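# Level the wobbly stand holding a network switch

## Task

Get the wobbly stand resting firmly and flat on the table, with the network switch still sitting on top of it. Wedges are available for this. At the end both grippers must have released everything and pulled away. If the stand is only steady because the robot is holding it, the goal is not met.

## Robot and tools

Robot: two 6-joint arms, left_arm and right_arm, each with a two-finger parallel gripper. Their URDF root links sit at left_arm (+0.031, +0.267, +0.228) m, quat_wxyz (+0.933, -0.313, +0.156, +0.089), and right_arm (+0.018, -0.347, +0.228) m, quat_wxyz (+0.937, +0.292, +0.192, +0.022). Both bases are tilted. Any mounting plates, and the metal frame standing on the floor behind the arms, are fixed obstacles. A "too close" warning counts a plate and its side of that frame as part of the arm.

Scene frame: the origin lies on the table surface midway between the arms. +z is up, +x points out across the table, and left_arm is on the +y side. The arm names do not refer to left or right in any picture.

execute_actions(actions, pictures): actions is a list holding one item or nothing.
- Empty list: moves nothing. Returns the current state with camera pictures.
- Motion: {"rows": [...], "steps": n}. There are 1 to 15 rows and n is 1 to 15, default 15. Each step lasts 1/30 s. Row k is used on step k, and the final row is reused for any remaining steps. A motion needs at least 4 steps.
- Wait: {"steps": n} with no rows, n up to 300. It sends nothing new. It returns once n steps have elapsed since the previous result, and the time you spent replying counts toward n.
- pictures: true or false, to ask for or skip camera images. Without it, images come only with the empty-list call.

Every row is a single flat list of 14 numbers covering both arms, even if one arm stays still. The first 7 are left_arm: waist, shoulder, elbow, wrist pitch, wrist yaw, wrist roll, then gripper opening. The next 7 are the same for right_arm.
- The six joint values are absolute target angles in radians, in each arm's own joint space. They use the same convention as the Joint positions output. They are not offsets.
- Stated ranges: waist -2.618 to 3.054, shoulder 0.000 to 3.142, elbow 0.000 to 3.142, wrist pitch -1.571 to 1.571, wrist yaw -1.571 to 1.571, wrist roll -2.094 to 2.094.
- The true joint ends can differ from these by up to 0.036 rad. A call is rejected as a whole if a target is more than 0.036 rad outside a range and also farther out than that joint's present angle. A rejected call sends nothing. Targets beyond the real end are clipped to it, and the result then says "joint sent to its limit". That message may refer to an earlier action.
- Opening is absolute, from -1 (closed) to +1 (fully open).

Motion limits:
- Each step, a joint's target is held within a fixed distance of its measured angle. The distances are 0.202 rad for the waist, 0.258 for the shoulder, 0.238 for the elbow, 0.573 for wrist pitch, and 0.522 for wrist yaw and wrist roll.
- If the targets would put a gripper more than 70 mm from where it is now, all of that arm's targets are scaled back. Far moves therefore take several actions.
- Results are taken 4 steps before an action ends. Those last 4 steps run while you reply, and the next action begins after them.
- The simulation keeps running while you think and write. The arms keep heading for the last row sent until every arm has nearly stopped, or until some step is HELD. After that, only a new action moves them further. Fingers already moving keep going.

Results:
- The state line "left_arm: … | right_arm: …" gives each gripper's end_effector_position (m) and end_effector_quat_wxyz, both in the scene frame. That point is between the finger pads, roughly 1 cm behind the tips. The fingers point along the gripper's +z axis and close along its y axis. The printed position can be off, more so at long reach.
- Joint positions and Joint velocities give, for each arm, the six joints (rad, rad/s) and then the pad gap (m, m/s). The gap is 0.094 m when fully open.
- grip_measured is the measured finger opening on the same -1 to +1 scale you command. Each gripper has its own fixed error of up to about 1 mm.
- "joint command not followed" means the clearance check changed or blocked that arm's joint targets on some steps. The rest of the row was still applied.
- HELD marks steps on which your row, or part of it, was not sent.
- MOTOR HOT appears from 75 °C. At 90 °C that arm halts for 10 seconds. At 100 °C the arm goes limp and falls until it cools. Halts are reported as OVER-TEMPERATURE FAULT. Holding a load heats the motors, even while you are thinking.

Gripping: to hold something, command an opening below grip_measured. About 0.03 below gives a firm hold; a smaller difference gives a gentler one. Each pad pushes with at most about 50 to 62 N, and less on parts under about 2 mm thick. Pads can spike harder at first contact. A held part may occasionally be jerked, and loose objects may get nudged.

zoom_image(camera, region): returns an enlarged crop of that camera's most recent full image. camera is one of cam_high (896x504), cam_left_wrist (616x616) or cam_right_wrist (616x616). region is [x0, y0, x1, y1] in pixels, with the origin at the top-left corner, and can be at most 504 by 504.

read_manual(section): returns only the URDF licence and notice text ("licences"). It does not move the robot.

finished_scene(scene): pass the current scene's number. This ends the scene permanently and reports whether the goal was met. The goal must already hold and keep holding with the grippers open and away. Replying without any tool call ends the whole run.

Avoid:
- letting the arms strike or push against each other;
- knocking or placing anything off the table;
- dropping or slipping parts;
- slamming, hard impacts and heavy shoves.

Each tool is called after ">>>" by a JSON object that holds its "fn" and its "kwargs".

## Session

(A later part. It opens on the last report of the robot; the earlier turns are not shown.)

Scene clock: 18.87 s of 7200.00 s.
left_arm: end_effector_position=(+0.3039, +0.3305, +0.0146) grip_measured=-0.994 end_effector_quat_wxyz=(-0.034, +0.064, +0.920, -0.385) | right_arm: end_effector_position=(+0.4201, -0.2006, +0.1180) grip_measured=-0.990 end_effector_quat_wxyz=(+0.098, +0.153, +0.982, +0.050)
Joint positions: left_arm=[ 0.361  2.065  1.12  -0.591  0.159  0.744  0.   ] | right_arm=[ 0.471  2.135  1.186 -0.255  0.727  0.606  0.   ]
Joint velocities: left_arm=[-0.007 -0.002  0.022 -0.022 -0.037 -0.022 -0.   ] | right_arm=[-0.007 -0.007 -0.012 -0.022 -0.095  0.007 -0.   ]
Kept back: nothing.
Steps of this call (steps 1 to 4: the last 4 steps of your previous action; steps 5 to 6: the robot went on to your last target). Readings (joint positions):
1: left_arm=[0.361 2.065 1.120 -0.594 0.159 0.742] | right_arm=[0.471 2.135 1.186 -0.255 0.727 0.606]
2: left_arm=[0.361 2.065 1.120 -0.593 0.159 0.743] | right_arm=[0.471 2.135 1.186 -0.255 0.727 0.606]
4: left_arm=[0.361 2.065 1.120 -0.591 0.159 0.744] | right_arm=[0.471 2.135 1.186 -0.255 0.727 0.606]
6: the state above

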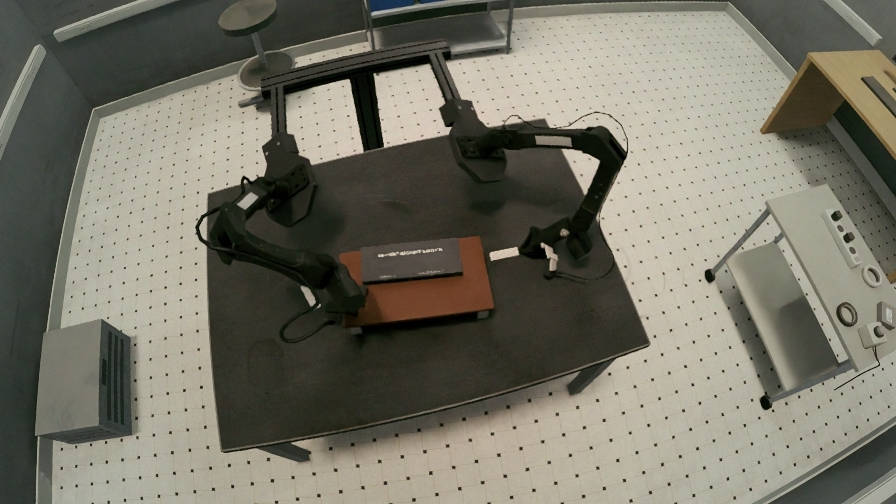

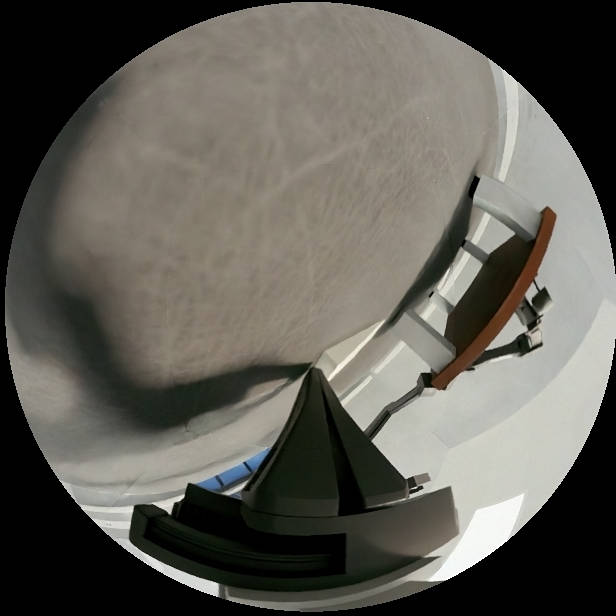

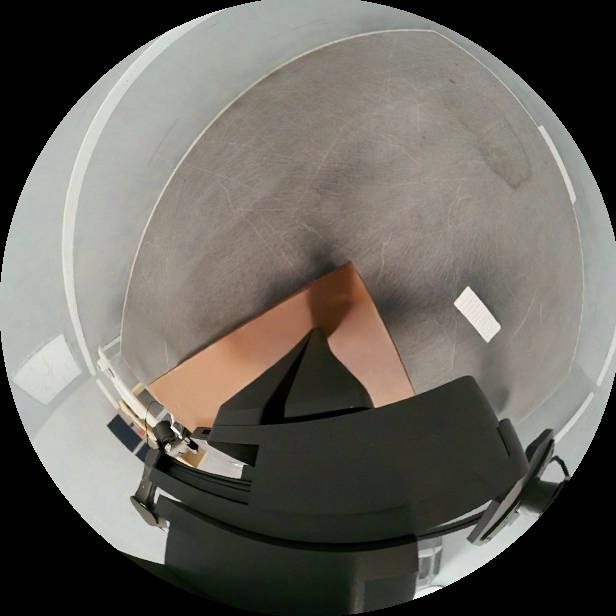

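>>> {"fn": "execute_actions", "kwargs": {"actions": [{"rows":[[0.348,2.075,1.098,-0.53,0.17,0.73,-1,0.468,2.15,1.175,-0.24,0.72,0.6,-1],[0.343,2.076,1.09,-0.52,0.17,0.725,-1,0.468,2.15,1.175,-0.24,0.72,0.6,-1],[0.337,2.077,1.081,-0.51,0.17,0.72,-1,0.468,2.15,1.175,-0.24,0.72,0.6,-1],[0.332,2.078,1.073,-0.5,0.17,0.715,-1,0.468,2.15,1.175,-0.24,0.72,0.6,-1],[0.326,2.079,1.064,-0.489,0.17,0.71,-1,0.468,2.15,1.175,-0.24,0.72,0.6,-1],[0.32,2.08,1.056,-0.478,0.17,0.705,-1,0.468,2.15,1.175,-0.24,0.72,0.6,-1],[0.315,2.081,1.047,-0.468,0.17,0.7,-1,0.468,2.15,1.175,-0.24,0.72,0.6,-1],[0.309,2.082,1.039,-0.458,0.17,0.695,-1,0.468,2.15,1.175,-0.24,0.72,0.6,-1],[0.303,2.083,1.03,-0.456,0.17,0.69,-1,0.468,2.15,1.175,-0.24,0.72,0.6,-1],[0.298,2.085,1.022,-0.456,0.17,0.69,-1,0.468,2.15,1.175,-0.24,0.72,0.6,-1]],"steps":15}]}}

>>> {"fn": "execute_actions", "kwargs": {"actions": [{"steps":6}], "pictures": true}}

Scene clock: 21.27 s of 7200.00 s.
left_arm: end_effector_position=(+0.3018, +0.3074, +0.0161) grip_measured=-0.995 end_effector_quat_wxyz=(-0.029, +0.066, +0.921, -0.384) | right_arm: end_effector_position=(+0.4201, -0.2006, +0.1180) grip_measured=-0.990 end_effector_quat_wxyz=(+0.098, +0.153, +0.982, +0.050)
Joint positions: left_arm=[ 0.314  2.065  1.047 -0.501  0.16   0.702  0.   ] | right_arm=[ 0.471  2.135  1.186 -0.255  0.727  0.606  0.   ]
Joint velocities: left_arm=[-0.154  0.002 -0.183  0.125 -0.007 -0.11  -0.   ] | right_arm=[ 0.017 -0.007 -0.017  0.007 -0.007 -0.051  0.001]
Steps of this call (steps 1 to 15: the robot went on to your last target; steps 16 to 61: nothing new was sent; steps 62 to 72: the first 11 steps of this action). Readings (joint positions):
62: left_arm=[0.361 2.065 1.119 -0.587 0.159 0.743] | right_arm=[0.471 2.135 1.186 -0.255 0.727 0.606]
63: left_arm=[0.361 2.065 1.117 -0.578 0.159 0.739] | right_arm=[0.471 2.135 1.186 -0.255 0.727 0.606]
65: left_arm=[0.356 2.065 1.107 -0.566 0.160 0.731] | right_arm=[0.471 2.135 1.186 -0.255 0.727 0.606]
69: left_arm=[0.332 2.065 1.071 -0.523 0.160 0.714] | right_arm=[0.471 2.135 1.186 -0.255 0.727 0.606]
72: the state above

Scene clock: 21.47 s of 7200.00 s.
left_arm: end_effector_position=(+0.3017, +0.3043, +0.0163) grip_measured=-0.995 end_effector_quat_wxyz=(-0.029, +0.065, +0.921, -0.384) | right_arm: end_effector_position=(+0.4201, -0.2006, +0.1180) grip_measured=-0.990 end_effector_quat_wxyz=(+0.098, +0.153, +0.982, +0.050)
Joint positions: left_arm=[ 0.308  2.065  1.037 -0.488  0.16   0.693  0.   ] | right_arm=[ 0.471  2.135  1.186 -0.255  0.727  0.606  0.   ]
Joint velocities: left_arm=[ 0.002  0.007 -0.007  0.022  0.066 -0.037  0.001] | right_arm=[ 0.002  0.012 -0.002 -0.007 -0.051  0.007 -0.002]
Kept back: nothing.
Steps of this call (steps 1 to 4: the last 4 steps of your previous action; steps 5 to 6: the robot went on to your last target). Readings (joint positions):
1: left_arm=[0.311 2.065 1.042 -0.499 0.160 0.700] | right_arm=[0.471 2.135 1.186 -0.255 0.727 0.606]
2: left_arm=[0.308 2.065 1.038 -0.498 0.160 0.698] | right_arm=[0.471 2.135 1.186 -0.255 0.727 0.606]
4: left_arm=[0.308 2.065 1.037 -0.494 0.160 0.695] | right_arm=[0.471 2.135 1.186 -0.255 0.727 0.606]
6: the state above

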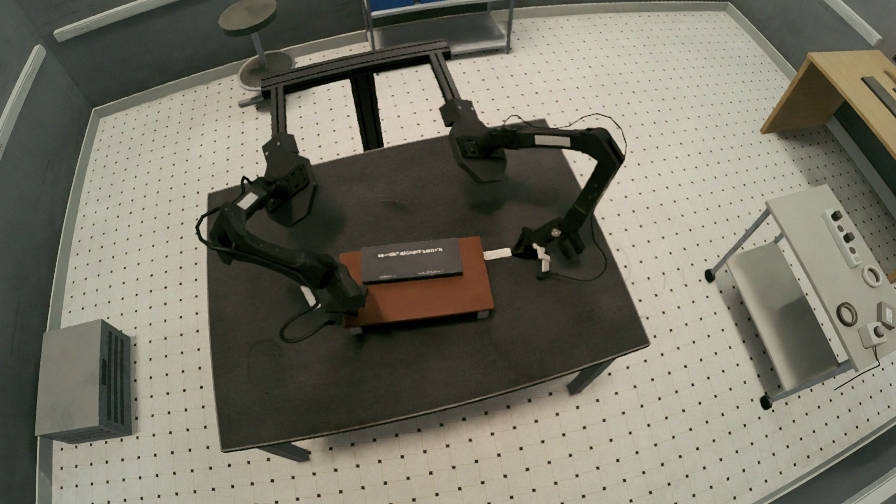

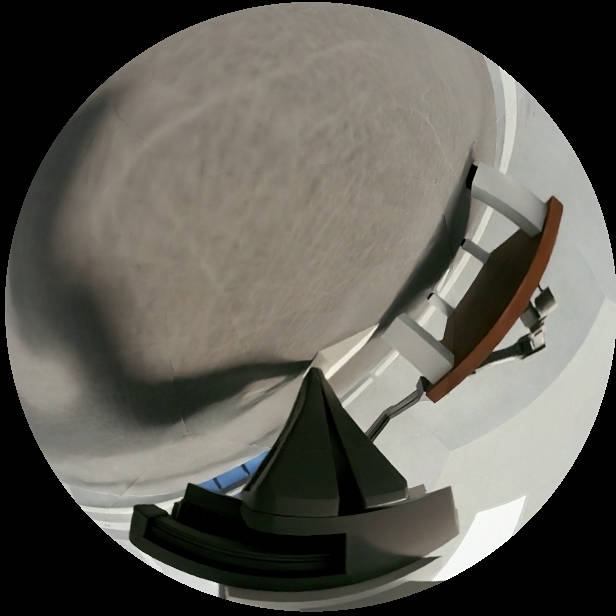

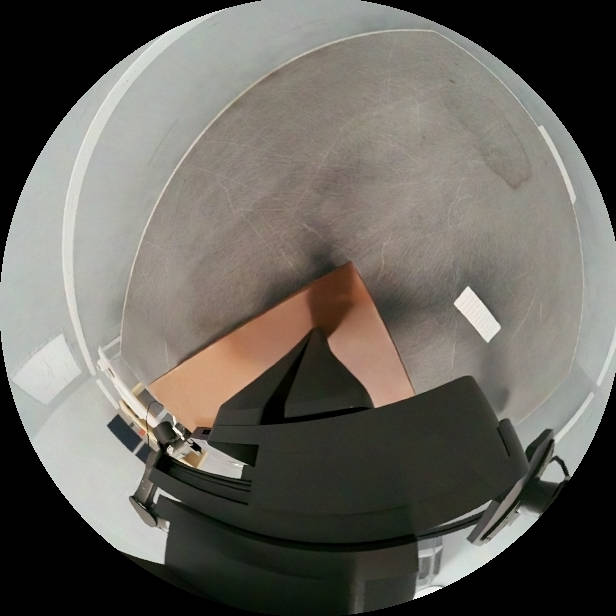

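>>> {"fn": "execute_actions", "kwargs": {"actions": [{"rows":[[0.292,2.096,1.015,-0.42,0.165,0.675,-1,0.468,2.15,1.175,-0.24,0.72,0.6,-1],[0.286,2.098,1.007,-0.41,0.165,0.67,-1,0.468,2.15,1.175,-0.24,0.72,0.6,-1],[0.28,2.1,1.0,-0.4,0.165,0.663,-1,0.468,2.15,1.175,-0.24,0.72,0.6,-1],[0.273,2.102,0.992,-0.39,0.165,0.657,-1,0.468,2.15,1.175,-0.24,0.72,0.6,-1],[0.267,2.105,0.985,-0.378,0.165,0.65,-1,0.468,2.15,1.175,-0.24,0.72,0.6,-1],[0.261,2.107,0.978,-0.367,0.165,0.644,-1,0.468,2.15,1.175,-0.24,0.72,0.6,-1],[0.255,2.11,0.97,-0.356,0.165,0.638,-1,0.468,2.15,1.175,-0.24,0.72,0.6,-1],[0.248,2.112,0.963,-0.345,0.165,0.632,-1,0.468,2.15,1.175,-0.24,0.72,0.6,-1],[0.242,2.115,0.956,-0.345,0.165,0.632,-1,0.468,2.15,1.175,-0.24,0.72,0.6,-1],[0.236,2.118,0.949,-0.345,0.165,0.632,-1,0.468,2.15,1.175,-0.24,0.72,0.6,-1]],"steps":15}]}}

>>> {"fn": "execute_actions", "kwargs": {"actions": [{"steps":7}], "pictures": true}}

Scene clock: 22.20 s of 7200.00 s.
left_arm: end_effector_position=(+0.2981, +0.2760, +0.0144) grip_measured=-0.995 end_effector_quat_wxyz=(-0.027, +0.066, +0.920, -0.385) | right_arm: end_effector_position=(+0.4201, -0.2006, +0.1180) grip_measured=-0.990 end_effector_quat_wxyz=(+0.098, +0.153, +0.982, +0.050)
Joint positions: left_arm=[ 0.253  2.095  0.973 -0.387  0.161  0.643  0.   ] | right_arm=[ 0.471  2.135  1.186 -0.255  0.727  0.606  0.   ]
Joint velocities: left_arm=[-0.144  0.11  -0.164  0.095  0.007 -0.125 -0.001] | right_arm=[-0.017  0.007  0.002 -0.051  0.007 -0.022 -0.001]
Steps of this call (steps 1 to 11: the robot went on to your last target; steps 12 to 22: the first 11 steps of this action). Readings (joint positions):
12: left_arm=[0.308 2.066 1.037 -0.476 0.160 0.688] | right_arm=[0.471 2.135 1.186 -0.255 0.727 0.606]
13: left_arm=[0.307 2.068 1.035 -0.466 0.160 0.684] | right_arm=[0.471 2.135 1.186 -0.255 0.727 0.606]
15: left_arm=[0.300 2.070 1.026 -0.450 0.161 0.676] | right_arm=[0.471 2.135 1.186 -0.255 0.727 0.606]
19: left_arm=[0.273 2.083 0.996 -0.407 0.161 0.655] | right_arm=[0.471 2.135 1.186 -0.255 0.727 0.606]
22: the state above

Scene clock: 22.43 s of 7200.00 s.
left_arm: end_effector_position=(+0.2951, +0.2706, +0.0142) grip_measured=-0.995 end_effector_quat_wxyz=(-0.031, +0.066, +0.919, -0.387) | right_arm: end_effector_position=(+0.4201, -0.2006, +0.1180) grip_measured=-0.990 end_effector_quat_wxyz=(+0.098, +0.153, +0.982, +0.050)
Joint positions: left_arm=[ 0.245  2.103  0.963 -0.375  0.161  0.634  0.   ] | right_arm=[ 0.471  2.135  1.186 -0.255  0.727  0.606  0.   ]
Joint velocities: left_arm=[-0.017 -0.002 -0.002  0.066 -0.066 -0.051  0.   ] | right_arm=[-0.007 -0.007  0.007  0.022 -0.066 -0.022 -0.   ]
Kept back: nothing.
Steps of this call (steps 1 to 4: the last 4 steps of your previous action; steps 5 to 7: the robot went on to your last target). Readings (joint positions):
1: left_arm=[0.248 2.099 0.968 -0.385 0.161 0.641] | right_arm=[0.471 2.135 1.186 -0.255 0.727 0.606]
2: left_arm=[0.246 2.101 0.965 -0.384 0.161 0.639] | right_arm=[0.471 2.135 1.186 -0.255 0.727 0.606]
4: left_arm=[0.245 2.103 0.963 -0.383 0.161 0.637] | right_arm=[0.471 2.135 1.186 -0.255 0.727 0.606]
7: the state above

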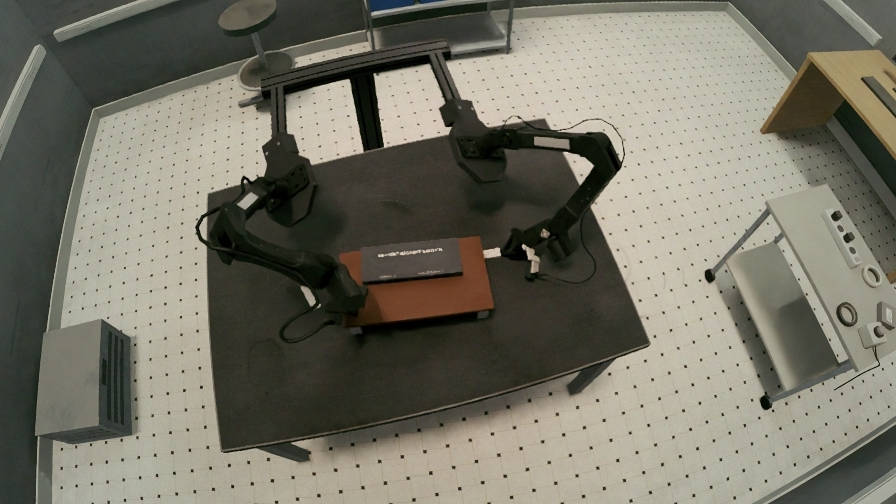

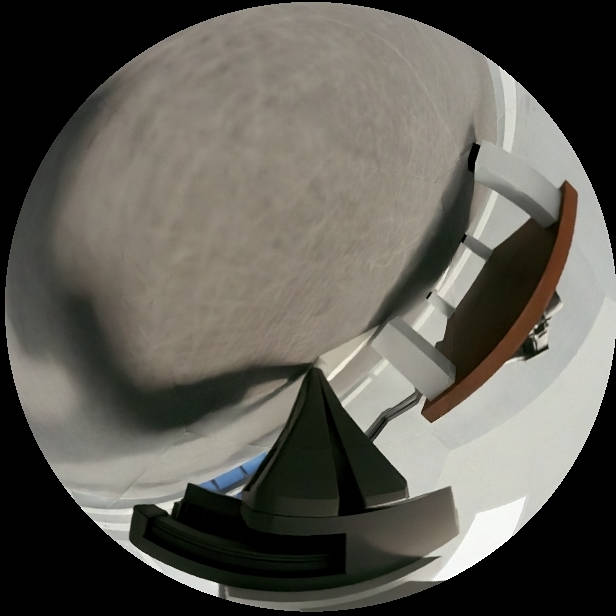

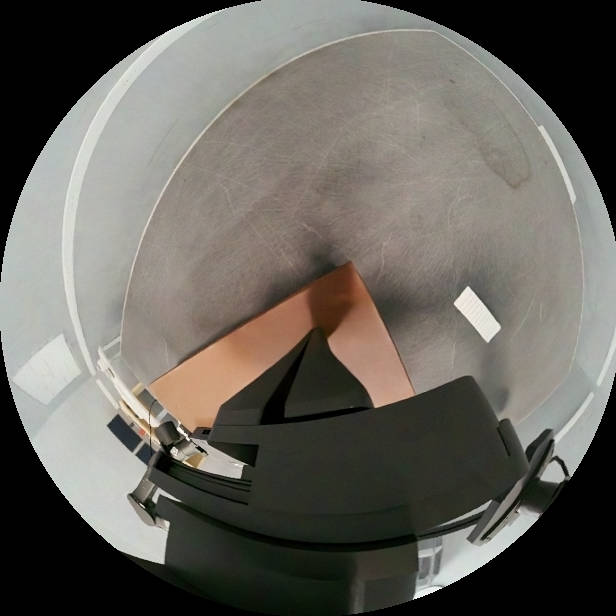

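>>> {"fn": "zoom_image", "kwargs": {"camera": "cam_high", "region": [460, 225, 540, 285]}}

>>> {"fn": "zoom_image", "kwargs": {"camera": "cam_left_wrist", "region": [300, 290, 430, 400]}}

Region (460, 225, 540, 285) of cam_high's 896x504 image, scaled by 6.300, with more detail than that image has; it fills the top 378 rows of this view, and the rest is white.

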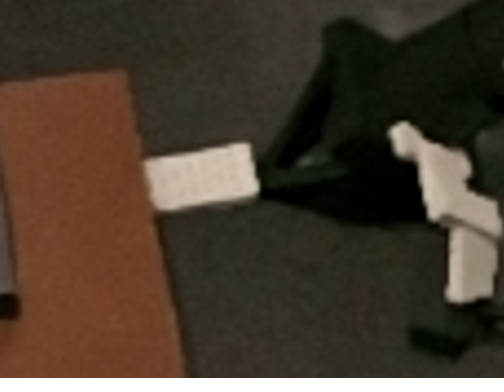

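Region (300, 290, 430, 400) of cam_left_wrist's 616x616 image, scaled by 3.877, with more detail than that image has; it fills the top 426 rows of this view, and the rest is white.

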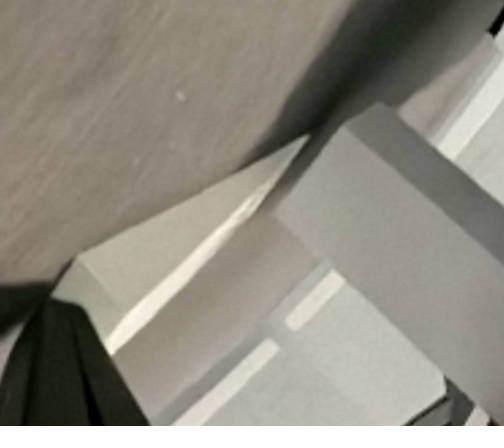

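>>> {"fn": "execute_actions", "kwargs": {"actions": [{"rows":[[0.23,2.12,0.944,-0.32,0.16,0.615,-1,0.468,2.15,1.175,-0.24,0.72,0.6,-1],[0.225,2.122,0.939,-0.31,0.16,0.61,-1,0.468,2.15,1.175,-0.24,0.72,0.6,-1],[0.219,2.124,0.934,-0.3,0.16,0.604,-1,0.468,2.15,1.175,-0.24,0.72,0.6,-1],[0.214,2.127,0.929,-0.29,0.16,0.598,-1,0.468,2.15,1.175,-0.24,0.72,0.6,-1],[0.208,2.129,0.924,-0.28,0.16,0.592,-1,0.468,2.15,1.175,-0.24,0.72,0.6,-1],[0.203,2.132,0.919,-0.27,0.16,0.586,-1,0.468,2.15,1.175,-0.24,0.72,0.6,-1],[0.197,2.134,0.914,-0.262,0.16,0.58,-1,0.468,2.15,1.175,-0.24,0.72,0.6,-1],[0.192,2.137,0.909,-0.258,0.16,0.576,-1,0.468,2.15,1.175,-0.24,0.72,0.6,-1],[0.186,2.14,0.904,-0.258,0.16,0.576,-1,0.468,2.15,1.175,-0.24,0.72,0.6,-1],[0.181,2.142,0.899,-0.258,0.16,0.576,-1,0.468,2.15,1.175,-0.24,0.72,0.6,-1]],"steps":15}]}}

>>> {"fn": "execute_actions", "kwargs": {"actions": [{"steps":7}], "pictures": true}}

>>> {"fn": "zoom_image", "kwargs": {"camera": "cam_left_wrist", "region": [300, 290, 430, 400]}}

Scene clock: 23.53 s of 7200.00 s.
left_arm: end_effector_position=(+0.2991, +0.2533, +0.0150) grip_measured=-0.995 end_effector_quat_wxyz=(-0.020, +0.065, +0.921, -0.383) | right_arm: end_effector_position=(+0.4201, -0.2006, +0.1180) grip_measured=-0.990 end_effector_quat_wxyz=(+0.098, +0.153, +0.982, +0.050)
Joint positions: left_arm=[ 0.198  2.116  0.924 -0.293  0.16   0.586  0.   ] | right_arm=[ 0.471  2.135  1.186 -0.255  0.727  0.606  0.   ]
Joint velocities: left_arm=[-0.154  0.081 -0.129  0.007 -0.051 -0.11   0.   ] | right_arm=[ 0.007  0.012 -0.017 -0.037  0.037 -0.037 -0.   ]
Steps of this call (steps 1 to 22: the robot went on to your last target; steps 23 to 33: the first 11 steps of this action). Readings (joint positions):
23: left_arm=[0.245 2.103 0.963 -0.365 0.161 0.629] | right_arm=[0.471 2.135 1.186 -0.255 0.727 0.606]
24: left_arm=[0.244 2.103 0.962 -0.363 0.161 0.625] | right_arm=[0.471 2.135 1.186 -0.255 0.727 0.606]
26: left_arm=[0.238 2.103 0.957 -0.350 0.161 0.617] | right_arm=[0.471 2.135 1.186 -0.255 0.727 0.606]
30: left_arm=[0.215 2.106 0.937 -0.312 0.160 0.597] | right_arm=[0.471 2.135 1.186 -0.255 0.727 0.606]
33: the state above

Scene clock: 23.77 s of 7200.00 s.
left_arm: end_effector_position=(+0.2948, +0.2482, +0.0151) grip_measured=-0.995 end_effector_quat_wxyz=(-0.026, +0.065, +0.920, -0.386) | right_arm: end_effector_position=(+0.4201, -0.2006, +0.1180) grip_measured=-0.990 end_effector_quat_wxyz=(+0.098, +0.153, +0.982, +0.050)
Joint positions: left_arm=[ 0.191  2.125  0.914 -0.286  0.159  0.578  0.   ] | right_arm=[ 0.471  2.135  1.186 -0.255  0.727  0.606  0.   ]
Joint velocities: left_arm=[-0.017  0.002 -0.007  0.066 -0.007  0.007  0.   ] | right_arm=[-0.012 -0.012  0.002 -0.007 -0.007  0.022 -0.   ]
Kept back: nothing.
Steps of this call (steps 1 to 4: the last 4 steps of your previous action; steps 5 to 7: the robot went on to your last target). Readings (joint positions):
1: left_arm=[0.194 2.119 0.920 -0.291 0.160 0.585] | right_arm=[0.471 2.135 1.186 -0.255 0.727 0.606]
2: left_arm=[0.192 2.122 0.918 -0.290 0.160 0.583] | right_arm=[0.471 2.135 1.186 -0.255 0.727 0.606]
4: left_arm=[0.191 2.125 0.915 -0.290 0.160 0.580] | right_arm=[0.471 2.135 1.186 -0.255 0.727 0.606]
7: the state above

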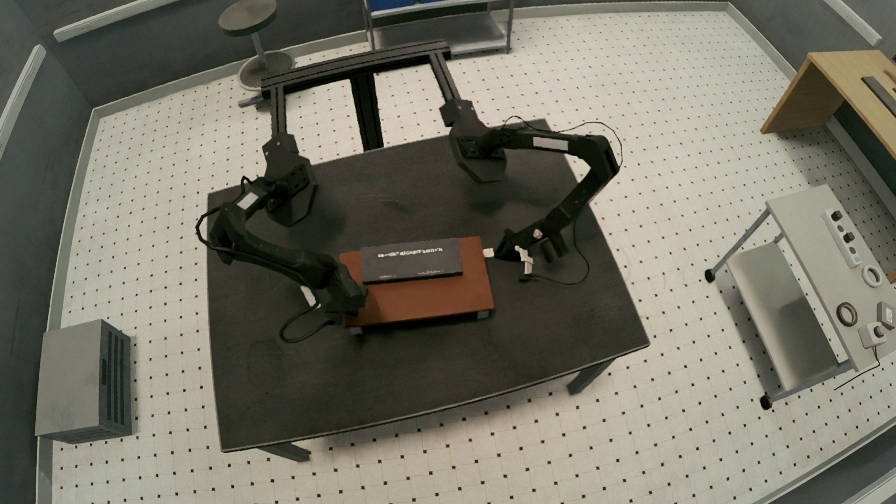

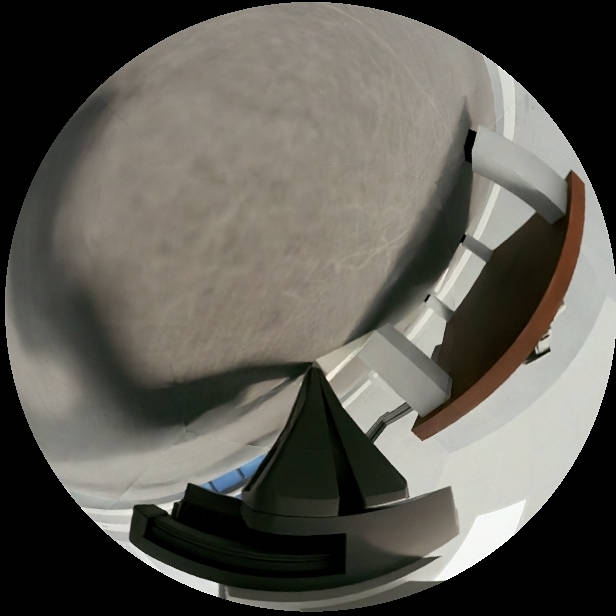

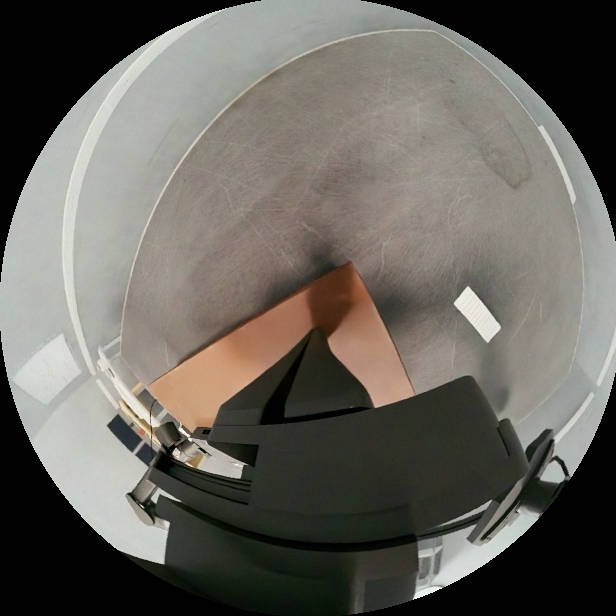

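Region (300, 290, 430, 400) of cam_left_wrist's 616x616 image, scaled by 3.877, with more detail than that image has; it fills the top 426 rows of this view, and the rest is white.

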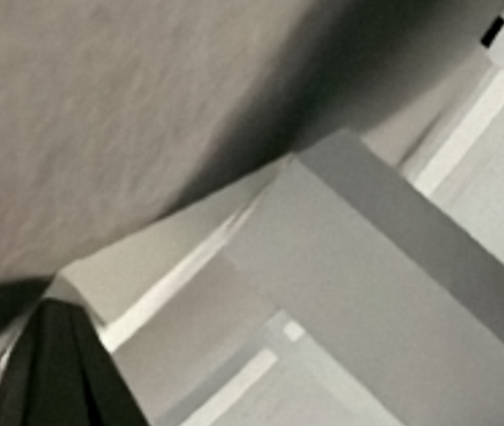

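>>> {"fn": "zoom_image", "kwargs": {"camera": "cam_high", "region": [460, 225, 540, 285]}}

Region (460, 225, 540, 285) of cam_high's 896x504 image, scaled by 6.300, with more detail than that image has; it fills the top 378 rows of this view, and the rest is white.

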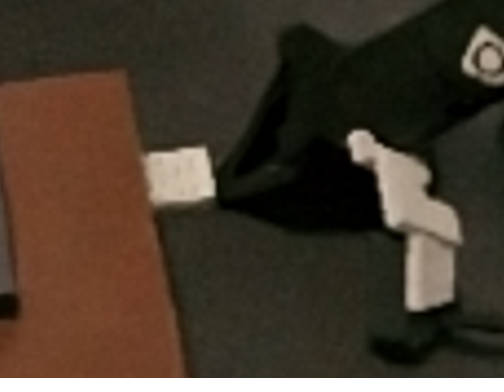

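>>> {"fn": "execute_actions", "kwargs": {"actions": [{"rows":[[0.179,2.144,0.893,-0.25,0.155,0.57,-1,0.468,2.15,1.175,-0.24,0.72,0.6,-1],[0.176,2.146,0.888,-0.243,0.155,0.566,-1,0.468,2.15,1.175,-0.24,0.72,0.6,-1],[0.173,2.148,0.883,-0.236,0.155,0.562,-1,0.468,2.15,1.175,-0.24,0.72,0.6,-1],[0.17,2.15,0.878,-0.229,0.155,0.558,-1,0.468,2.15,1.175,-0.24,0.72,0.6,-1],[0.166,2.152,0.873,-0.222,0.155,0.554,-1,0.468,2.15,1.175,-0.24,0.72,0.6,-1],[0.162,2.154,0.869,-0.214,0.155,0.55,-1,0.468,2.15,1.175,-0.24,0.72,0.6,-1],[0.158,2.156,0.865,-0.207,0.155,0.549,-1,0.468,2.15,1.175,-0.24,0.72,0.6,-1],[0.154,2.157,0.861,-0.205,0.155,0.549,-1,0.468,2.15,1.175,-0.24,0.72,0.6,-1]],"steps":15}]}}

>>> {"fn": "execute_actions", "kwargs": {"actions": [{"steps":7}], "pictures": true}}

>>> {"fn": "zoom_image", "kwargs": {"camera": "cam_left_wrist", "region": [300, 290, 430, 400]}}

Scene clock: 25.90 s of 7200.00 s.
left_arm: end_effector_position=(+0.2896, +0.2362, +0.0157) grip_measured=-0.995 end_effector_quat_wxyz=(-0.027, +0.065, +0.920, -0.385) | right_arm: end_effector_position=(+0.4201, -0.2006, +0.1180) grip_measured=-0.990 end_effector_quat_wxyz=(+0.098, +0.153, +0.982, +0.050)
Joint positions: left_arm=[ 0.166  2.137  0.879 -0.237  0.156  0.554  0.   ] | right_arm=[ 0.471  2.135  1.186 -0.255  0.727  0.606  0.   ]
Joint velocities: left_arm=[-0.032  0.046 -0.046 -0.007  0.022 -0.037 -0.001] | right_arm=[ 0.007 -0.002 -0.012  0.007  0.051 -0.022  0.001]
Steps of this call (steps 1 to 30: the robot went on to your last target; steps 31 to 53: nothing new was sent; steps 54 to 64: the first 11 steps of this action). Readings (joint positions):
54: left_arm=[0.191 2.125 0.914 -0.279 0.159 0.575] | right_arm=[0.471 2.135 1.186 -0.255 0.727 0.606]
55: left_arm=[0.191 2.125 0.913 -0.277 0.159 0.573] | right_arm=[0.471 2.135 1.186 -0.255 0.727 0.606]
57: left_arm=[0.189 2.125 0.907 -0.265 0.157 0.569] | right_arm=[0.471 2.135 1.186 -0.255 0.727 0.606]
61: left_arm=[0.176 2.128 0.888 -0.244 0.156 0.557] | right_arm=[0.471 2.135 1.186 -0.255 0.727 0.606]
64: the state above

Scene clock: 26.13 s of 7200.00 s.
left_arm: end_effector_position=(+0.2895, +0.2353, +0.0151) grip_measured=-0.995 end_effector_quat_wxyz=(-0.027, +0.064, +0.920, -0.385) | right_arm: end_effector_position=(+0.4201, -0.2006, +0.1180) grip_measured=-0.990 end_effector_quat_wxyz=(+0.098, +0.153, +0.982, +0.050)
Joint positions: left_arm=[ 0.165  2.139  0.877 -0.23   0.156  0.55   0.   ] | right_arm=[ 0.471  2.135  1.186 -0.255  0.727  0.606  0.   ]
Joint velocities: left_arm=[ 0.012 -0.002 -0.007  0.007 -0.007 -0.007 -0.001] | right_arm=[ 0.017  0.012 -0.002  0.022  0.022 -0.022 -0.001]
Kept back: nothing.
Steps of this call (steps 1 to 4: the last 4 steps of your previous action; steps 5 to 7: the robot went on to your last target). Readings (joint positions):
1: left_arm=[0.165 2.138 0.878 -0.237 0.156 0.552] | right_arm=[0.471 2.135 1.186 -0.255 0.727 0.606]
2: left_arm=[0.165 2.139 0.878 -0.236 0.156 0.552] | right_arm=[0.471 2.135 1.186 -0.255 0.727 0.606]
4: left_arm=[0.165 2.139 0.877 -0.235 0.156 0.551] | right_arm=[0.471 2.135 1.186 -0.255 0.727 0.606]
7: the state above

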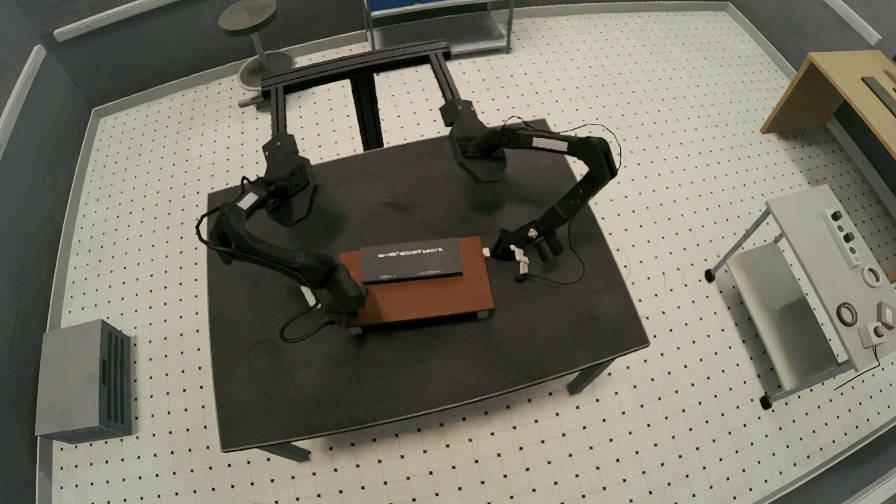

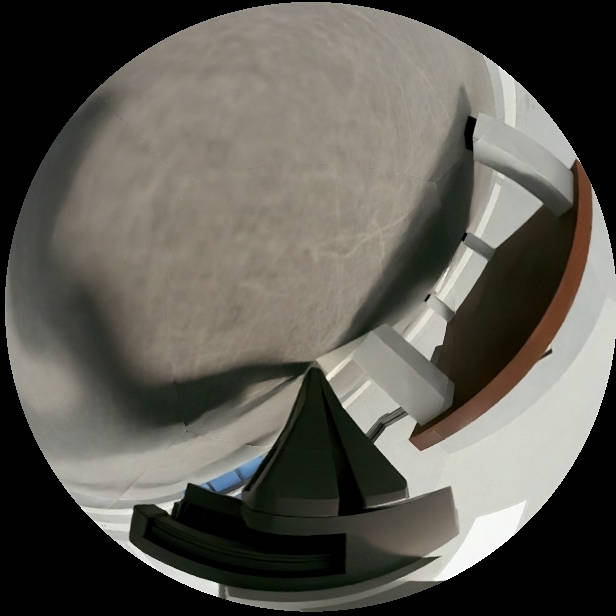

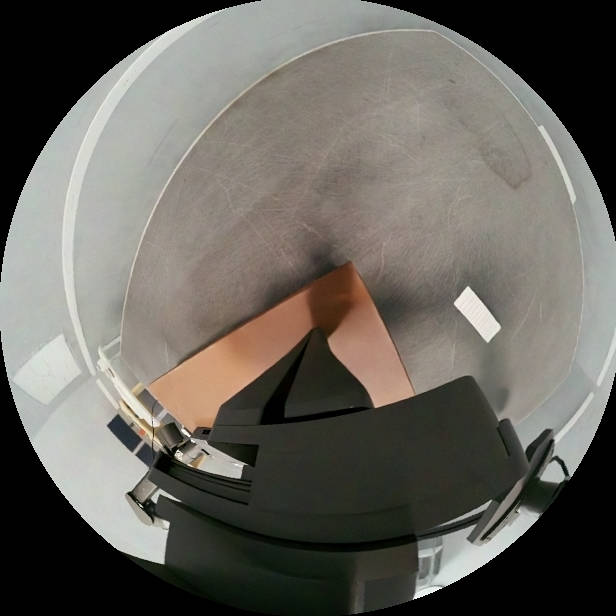

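Region (300, 290, 430, 400) of cam_left_wrist's 616x616 image, scaled by 3.877, with more detail than that image has; it fills the top 426 rows of this view, and the rest is white.

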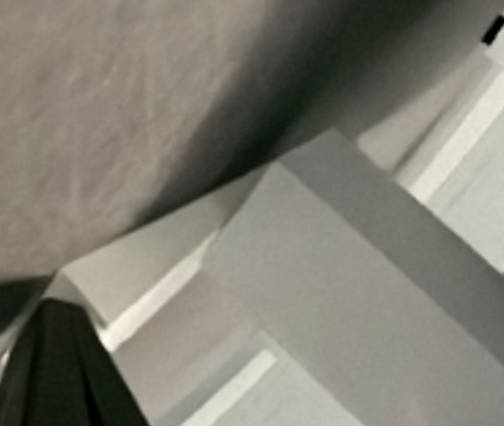

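>>> {"fn": "execute_actions", "kwargs": {"actions": [{"rows":[[0.151,2.159,0.859,-0.2,0.155,0.545,-1,0.468,2.15,1.175,-0.24,0.72,0.6,-1],[0.148,2.161,0.857,-0.195,0.155,0.542,-1,0.468,2.15,1.175,-0.24,0.72,0.6,-1],[0.145,2.163,0.855,-0.19,0.155,0.539,-1,0.468,2.15,1.175,-0.24,0.72,0.6,-1],[0.142,2.165,0.853,-0.186,0.155,0.536,-1,0.468,2.15,1.175,-0.24,0.72,0.6,-1],[0.139,2.167,0.851,-0.182,0.155,0.533,-1,0.468,2.15,1.175,-0.24,0.72,0.6,-1],[0.137,2.169,0.85,-0.18,0.155,0.532,-1,0.468,2.15,1.175,-0.24,0.72,0.6,-1]],"steps":15}]}}

>>> {"fn": "execute_actions", "kwargs": {"actions": [{"steps":6}]}}

Scene clock: 27.13 s of 7200.00 s.
left_arm: end_effector_position=(+0.2967, +0.2330, +0.0154) grip_measured=-0.995 end_effector_quat_wxyz=(-0.017, +0.062, +0.923, -0.381) | right_arm: end_effector_position=(+0.4201, -0.2006, +0.1180) grip_measured=-0.990 end_effector_quat_wxyz=(+0.098, +0.153, +0.982, +0.050)
Joint positions: left_arm=[ 0.149  2.139  0.877 -0.205  0.155  0.535  0.   ] | right_arm=[ 0.471  2.135  1.186 -0.255  0.727  0.606  0.   ]
Joint velocities: left_arm=[ 0.002  0.002 -0.022  0.139 -0.095 -0.095 -0.   ] | right_arm=[-0.002 -0.007 -0.002  0.037  0.037  0.037 -0.   ]
Steps of this call (steps 1 to 19: the robot went on to your last target; steps 20 to 30: the first 11 steps of this action). Readings (joint positions):
20: left_arm=[0.165 2.139 0.877 -0.227 0.156 0.548] | right_arm=[0.471 2.135 1.186 -0.255 0.727 0.606]
21: left_arm=[0.165 2.139 0.877 -0.225 0.155 0.547] | right_arm=[0.471 2.135 1.186 -0.255 0.727 0.606]
23: left_arm=[0.162 2.139 0.877 -0.221 0.155 0.543] | right_arm=[0.471 2.135 1.186 -0.255 0.727 0.606]
27: left_arm=[0.151 2.139 0.877 -0.209 0.155 0.537] | right_arm=[0.471 2.135 1.186 -0.255 0.727 0.606]
30: the state above

Scene clock: 27.33 s of 7200.00 s.
left_arm: end_effector_position=(+0.2973, +0.2332, +0.0152) grip_measured=-0.995 end_effector_quat_wxyz=(-0.016, +0.061, +0.923, -0.380) | right_arm: end_effector_position=(+0.4201, -0.2006, +0.1180) grip_measured=-0.990 end_effector_quat_wxyz=(+0.098, +0.153, +0.982, +0.050)
Joint positions: left_arm=[ 0.149  2.139  0.877 -0.202  0.155  0.532  0.   ] | right_arm=[ 0.471  2.135  1.186 -0.255  0.727  0.606  0.   ]
Joint velocities: left_arm=[-0.012 -0.012  0.002  0.051  0.051 -0.022  0.001] | right_arm=[-0.022 -0.027 -0.002 -0.037  0.007  0.007 -0.001]
Kept back: nothing.
Steps of this call (steps 1 to 4: the last 4 steps of your previous action; steps 5 to 6: the robot went on to your last target). Readings (joint positions):
1: left_arm=[0.149 2.139 0.877 -0.204 0.155 0.534] | right_arm=[0.471 2.135 1.186 -0.255 0.727 0.606]
2: left_arm=[0.149 2.139 0.877 -0.203 0.155 0.533] | right_arm=[0.471 2.135 1.186 -0.255 0.727 0.606]
4: left_arm=[0.149 2.139 0.877 -0.203 0.155 0.533] | right_arm=[0.471 2.135 1.186 -0.255 0.727 0.606]
6: the state above

>>> {"fn": "execute_actions", "kwargs": {"actions": [{"rows":[[0.137,2.17,0.85,-0.2,0.155,0.532,-1,0.468,2.15,1.175,-0.24,0.72,0.6,-1],[0.137,2.172,0.848,-0.215,0.155,0.532,-1,0.468,2.15,1.175,-0.24,0.72,0.6,-1],[0.137,2.174,0.846,-0.23,0.155,0.532,-1,0.468,2.15,1.175,-0.24,0.72,0.6,-1]],"steps":15}], "pictures": true}}

>>> {"fn": "zoom_image", "kwargs": {"camera": "cam_left_wrist", "region": [300, 290, 430, 400]}}

Scene clock: 27.87 s of 7200.00 s.
left_arm: end_effector_position=(+0.2857, +0.2278, +0.0147) grip_measured=-0.995 end_effector_quat_wxyz=(-0.032, +0.064, +0.920, -0.385) | right_arm: end_effector_position=(+0.4201, -0.2006, +0.1180) grip_measured=-0.990 end_effector_quat_wxyz=(+0.098, +0.153, +0.982, +0.050)
Joint positions: left_arm=[ 0.149  2.153  0.865 -0.21   0.151  0.532  0.   ] | right_arm=[ 0.471  2.135  1.186 -0.255  0.727  0.606  0.   ]
Joint velocities: left_arm=[ 0.007 -0.012 -0.002  0.051 -0.022  0.022  0.001] | right_arm=[-0.007 -0.002  0.002  0.037 -0.007  0.022 -0.   ]
Steps of this call (steps 1 to 5: the robot went on to your last target; steps 6 to 16: the first 11 steps of this action). Readings (joint positions):
6: left_arm=[0.149 2.140 0.877 -0.201 0.155 0.532] | right_arm=[0.471 2.135 1.186 -0.255 0.727 0.606]
7: left_arm=[0.149 2.142 0.877 -0.201 0.155 0.532] | right_arm=[0.471 2.135 1.186 -0.255 0.727 0.606]
9: left_arm=[0.149 2.147 0.873 -0.203 0.155 0.532] | right_arm=[0.471 2.135 1.186 -0.255 0.727 0.606]
13: left_arm=[0.149 2.153 0.865 -0.210 0.151 0.532] | right_arm=[0.471 2.135 1.186 -0.255 0.727 0.606]
16: the state above

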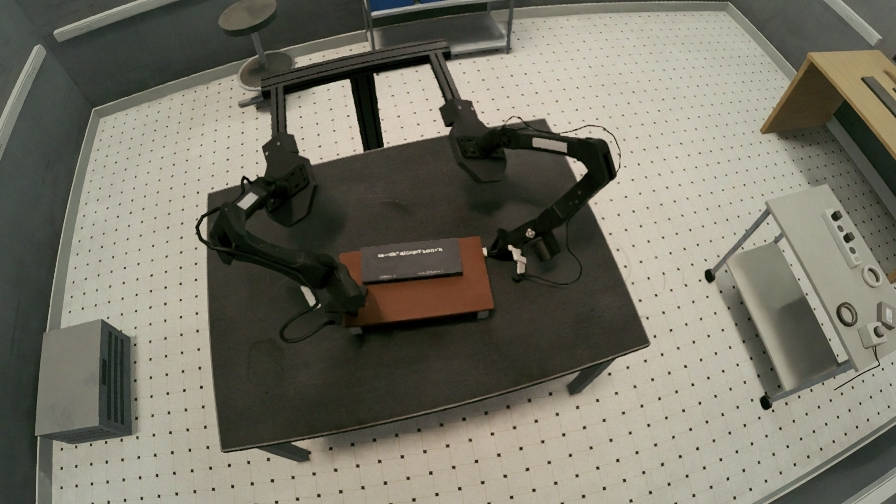

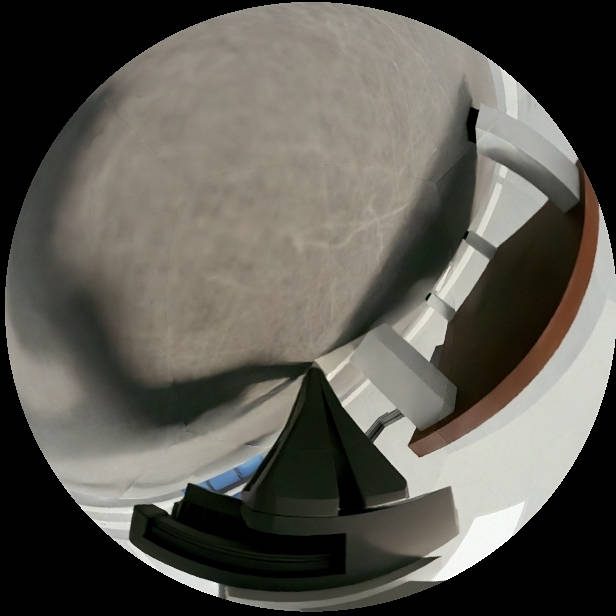

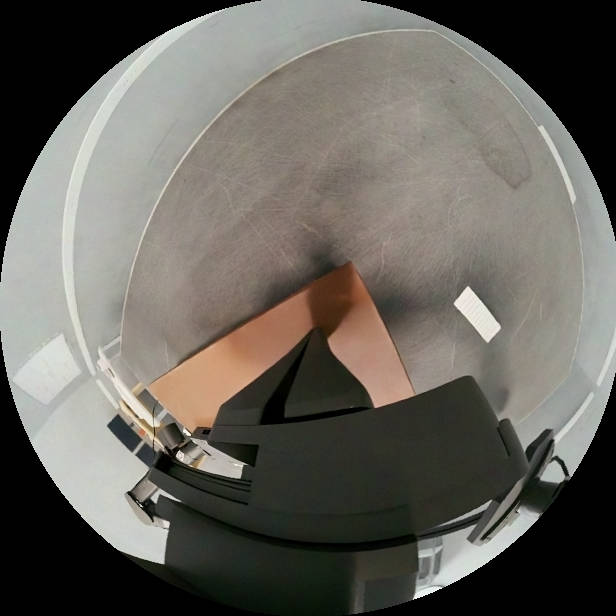

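Region (300, 290, 430, 400) of cam_left_wrist's 616x616 image, scaled by 3.877, with more detail than that image has; it fills the top 426 rows of this view, and the rest is white.

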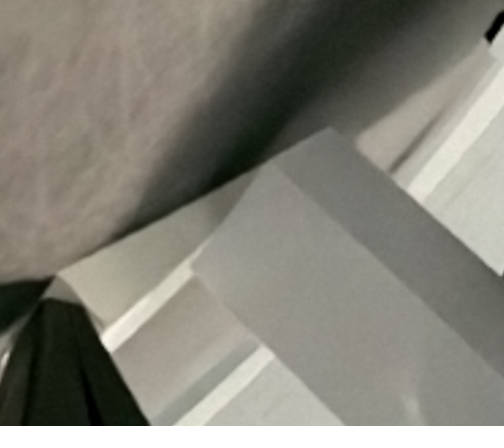

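>>> {"fn": "execute_actions", "kwargs": {"actions": [{"rows":[[0.165,2.13,0.885,-0.25,0.155,0.55,-1,0.468,2.15,1.175,-0.24,0.72,0.6,-1],[0.18,2.12,0.9,-0.29,0.155,0.57,-1,0.468,2.15,1.175,-0.24,0.72,0.6,-1],[0.2,2.105,0.925,-0.33,0.155,0.6,-1,0.468,2.15,1.175,-0.24,0.72,0.6,-1],[0.22,2.09,0.945,-0.37,0.155,0.63,-1,0.468,2.15,1.175,-0.24,0.72,0.6,-1],[0.24,2.075,0.97,-0.41,0.155,0.8,-1,0.468,2.15,1.175,-0.24,0.72,0.6,-1],[0.26,2.06,0.995,-0.45,0.155,1.1,-1,0.468,2.15,1.175,-0.24,0.72,0.6,-1],[0.275,2.04,1.015,-0.49,0.155,1.5,-1,0.468,2.15,1.175,-0.24,0.72,0.6,-1],[0.29,2.02,1.03,-0.51,0.155,2.08,-1,0.468,2.15,1.175,-0.24,0.72,0.6,-1]],"steps":15}]}}

>>> {"fn": "execute_actions", "kwargs": {"actions": [{"steps":16}], "pictures": true}}

Scene clock: 28.60 s of 7200.00 s.
left_arm: end_effector_position=(+0.3166, +0.3142, +0.0171) grip_measured=-0.995 end_effector_quat_wxyz=(+0.089, +0.289, +0.888, -0.347) | right_arm: end_effector_position=(+0.4201, -0.2006, +0.1180) grip_measured=-0.990 end_effector_quat_wxyz=(+0.098, +0.153, +0.982, +0.050)
Joint positions: left_arm=[ 0.298  2.027  1.02  -0.428  0.148  1.184  0.   ] | right_arm=[ 0.471  2.135  1.186 -0.255  0.727  0.606  0.   ]
Joint velocities: left_arm=[ 0.139 -0.413  0.281 -0.11   0.037  2.747  0.   ] | right_arm=[-0.002 -0.012 -0.002  0.022  0.007  0.007 -0.001]
Steps of this call (steps 1 to 4: the last 4 steps of your previous action; steps 5 to 11: the robot went on to your last target; steps 12 to 22: the first 11 steps of this action). Readings (joint positions):
12: left_arm=[0.151 2.152 0.865 -0.212 0.151 0.533] | right_arm=[0.471 2.135 1.186 -0.255 0.727 0.606]
13: left_arm=[0.155 2.150 0.867 -0.224 0.151 0.538] | right_arm=[0.471 2.135 1.186 -0.255 0.727 0.606]
15: left_arm=[0.179 2.139 0.888 -0.275 0.151 0.562] | right_arm=[0.471 2.135 1.186 -0.255 0.727 0.606]
19: left_arm=[0.261 2.082 0.973 -0.394 0.150 0.887] | right_arm=[0.471 2.135 1.186 -0.255 0.727 0.606]
22: the state above

Scene clock: 29.13 s of 7200.00 s.
left_arm: end_effector_position=(+0.3120, +0.3166, +0.0251) grip_measured=-0.995 end_effector_quat_wxyz=(+0.220, +0.630, +0.685, -0.293) | right_arm: end_effector_position=(+0.4201, -0.2006, +0.1180) grip_measured=-0.990 end_effector_quat_wxyz=(+0.098, +0.153, +0.982, +0.050)
Joint positions: left_arm=[ 0.301  2.009  1.032 -0.49   0.148  2.039  0.   ] | right_arm=[ 0.471  2.135  1.186 -0.255  0.727  0.606  0.   ]
Joint velocities: left_arm=[-0.002  0.012  0.012  0.007  0.007  0.227  0.001] | right_arm=[ 0.012  0.007  0.007 -0.081 -0.022  0.037 -0.001]
Kept back: nothing.
Steps of this call (steps 1 to 4: the last 4 steps of your previous action; steps 5 to 16: the robot went on to your last target). Readings (joint positions):
1: left_arm=[0.301 2.016 1.027 -0.432 0.148 1.283] | right_arm=[0.471 2.135 1.186 -0.255 0.727 0.606]
2: left_arm=[0.301 2.010 1.031 -0.436 0.148 1.382] | right_arm=[0.471 2.135 1.186 -0.255 0.727 0.606]
4: left_arm=[0.301 2.009 1.032 -0.448 0.148 1.581] | right_arm=[0.471 2.135 1.186 -0.255 0.727 0.606]
8: left_arm=[0.301 2.009 1.032 -0.478 0.148 1.871] | right_arm=[0.471 2.135 1.186 -0.255 0.727 0.606]
16: the state above

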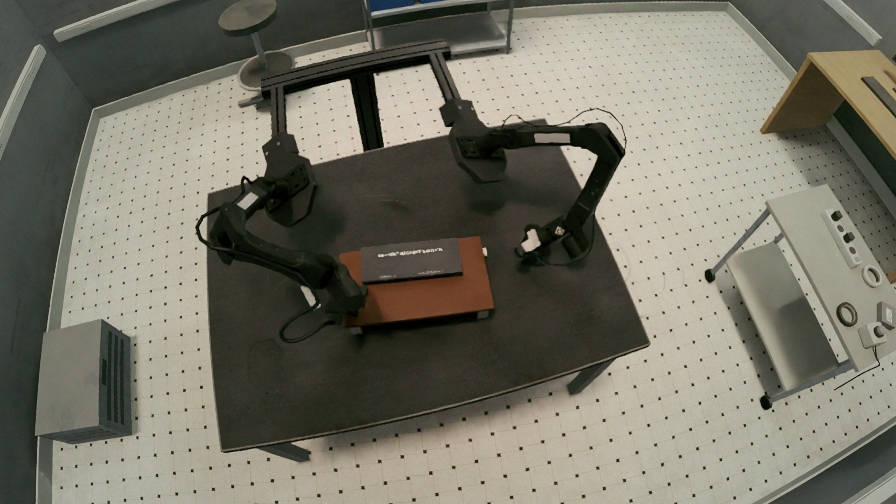

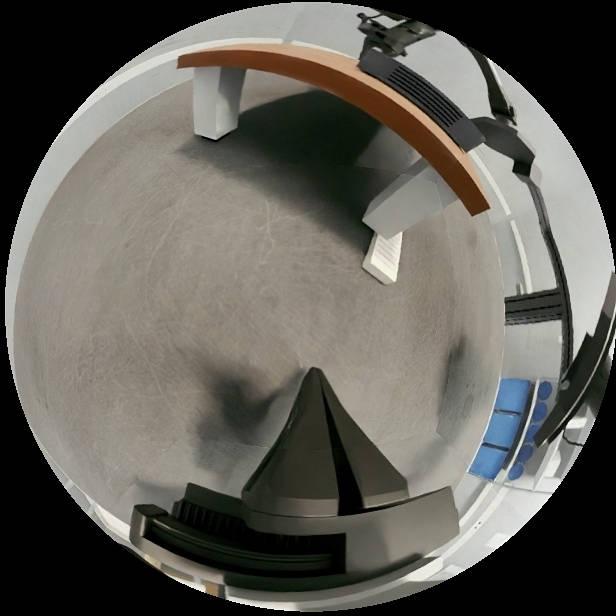

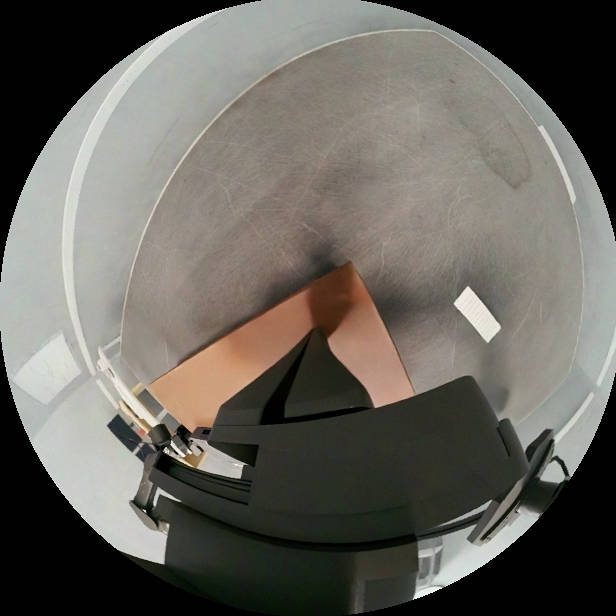

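>>> {"fn": "zoom_image", "kwargs": {"camera": "cam_left_wrist", "region": [340, 190, 440, 295]}}

Region (340, 190, 440, 295) of cam_left_wrist's 616x616 image, scaled by 4.800, with more detail than that image has; it fills the left 480 columns of this view, and the rest is white.

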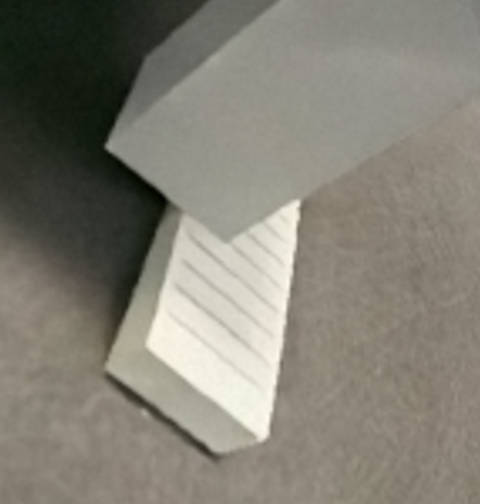

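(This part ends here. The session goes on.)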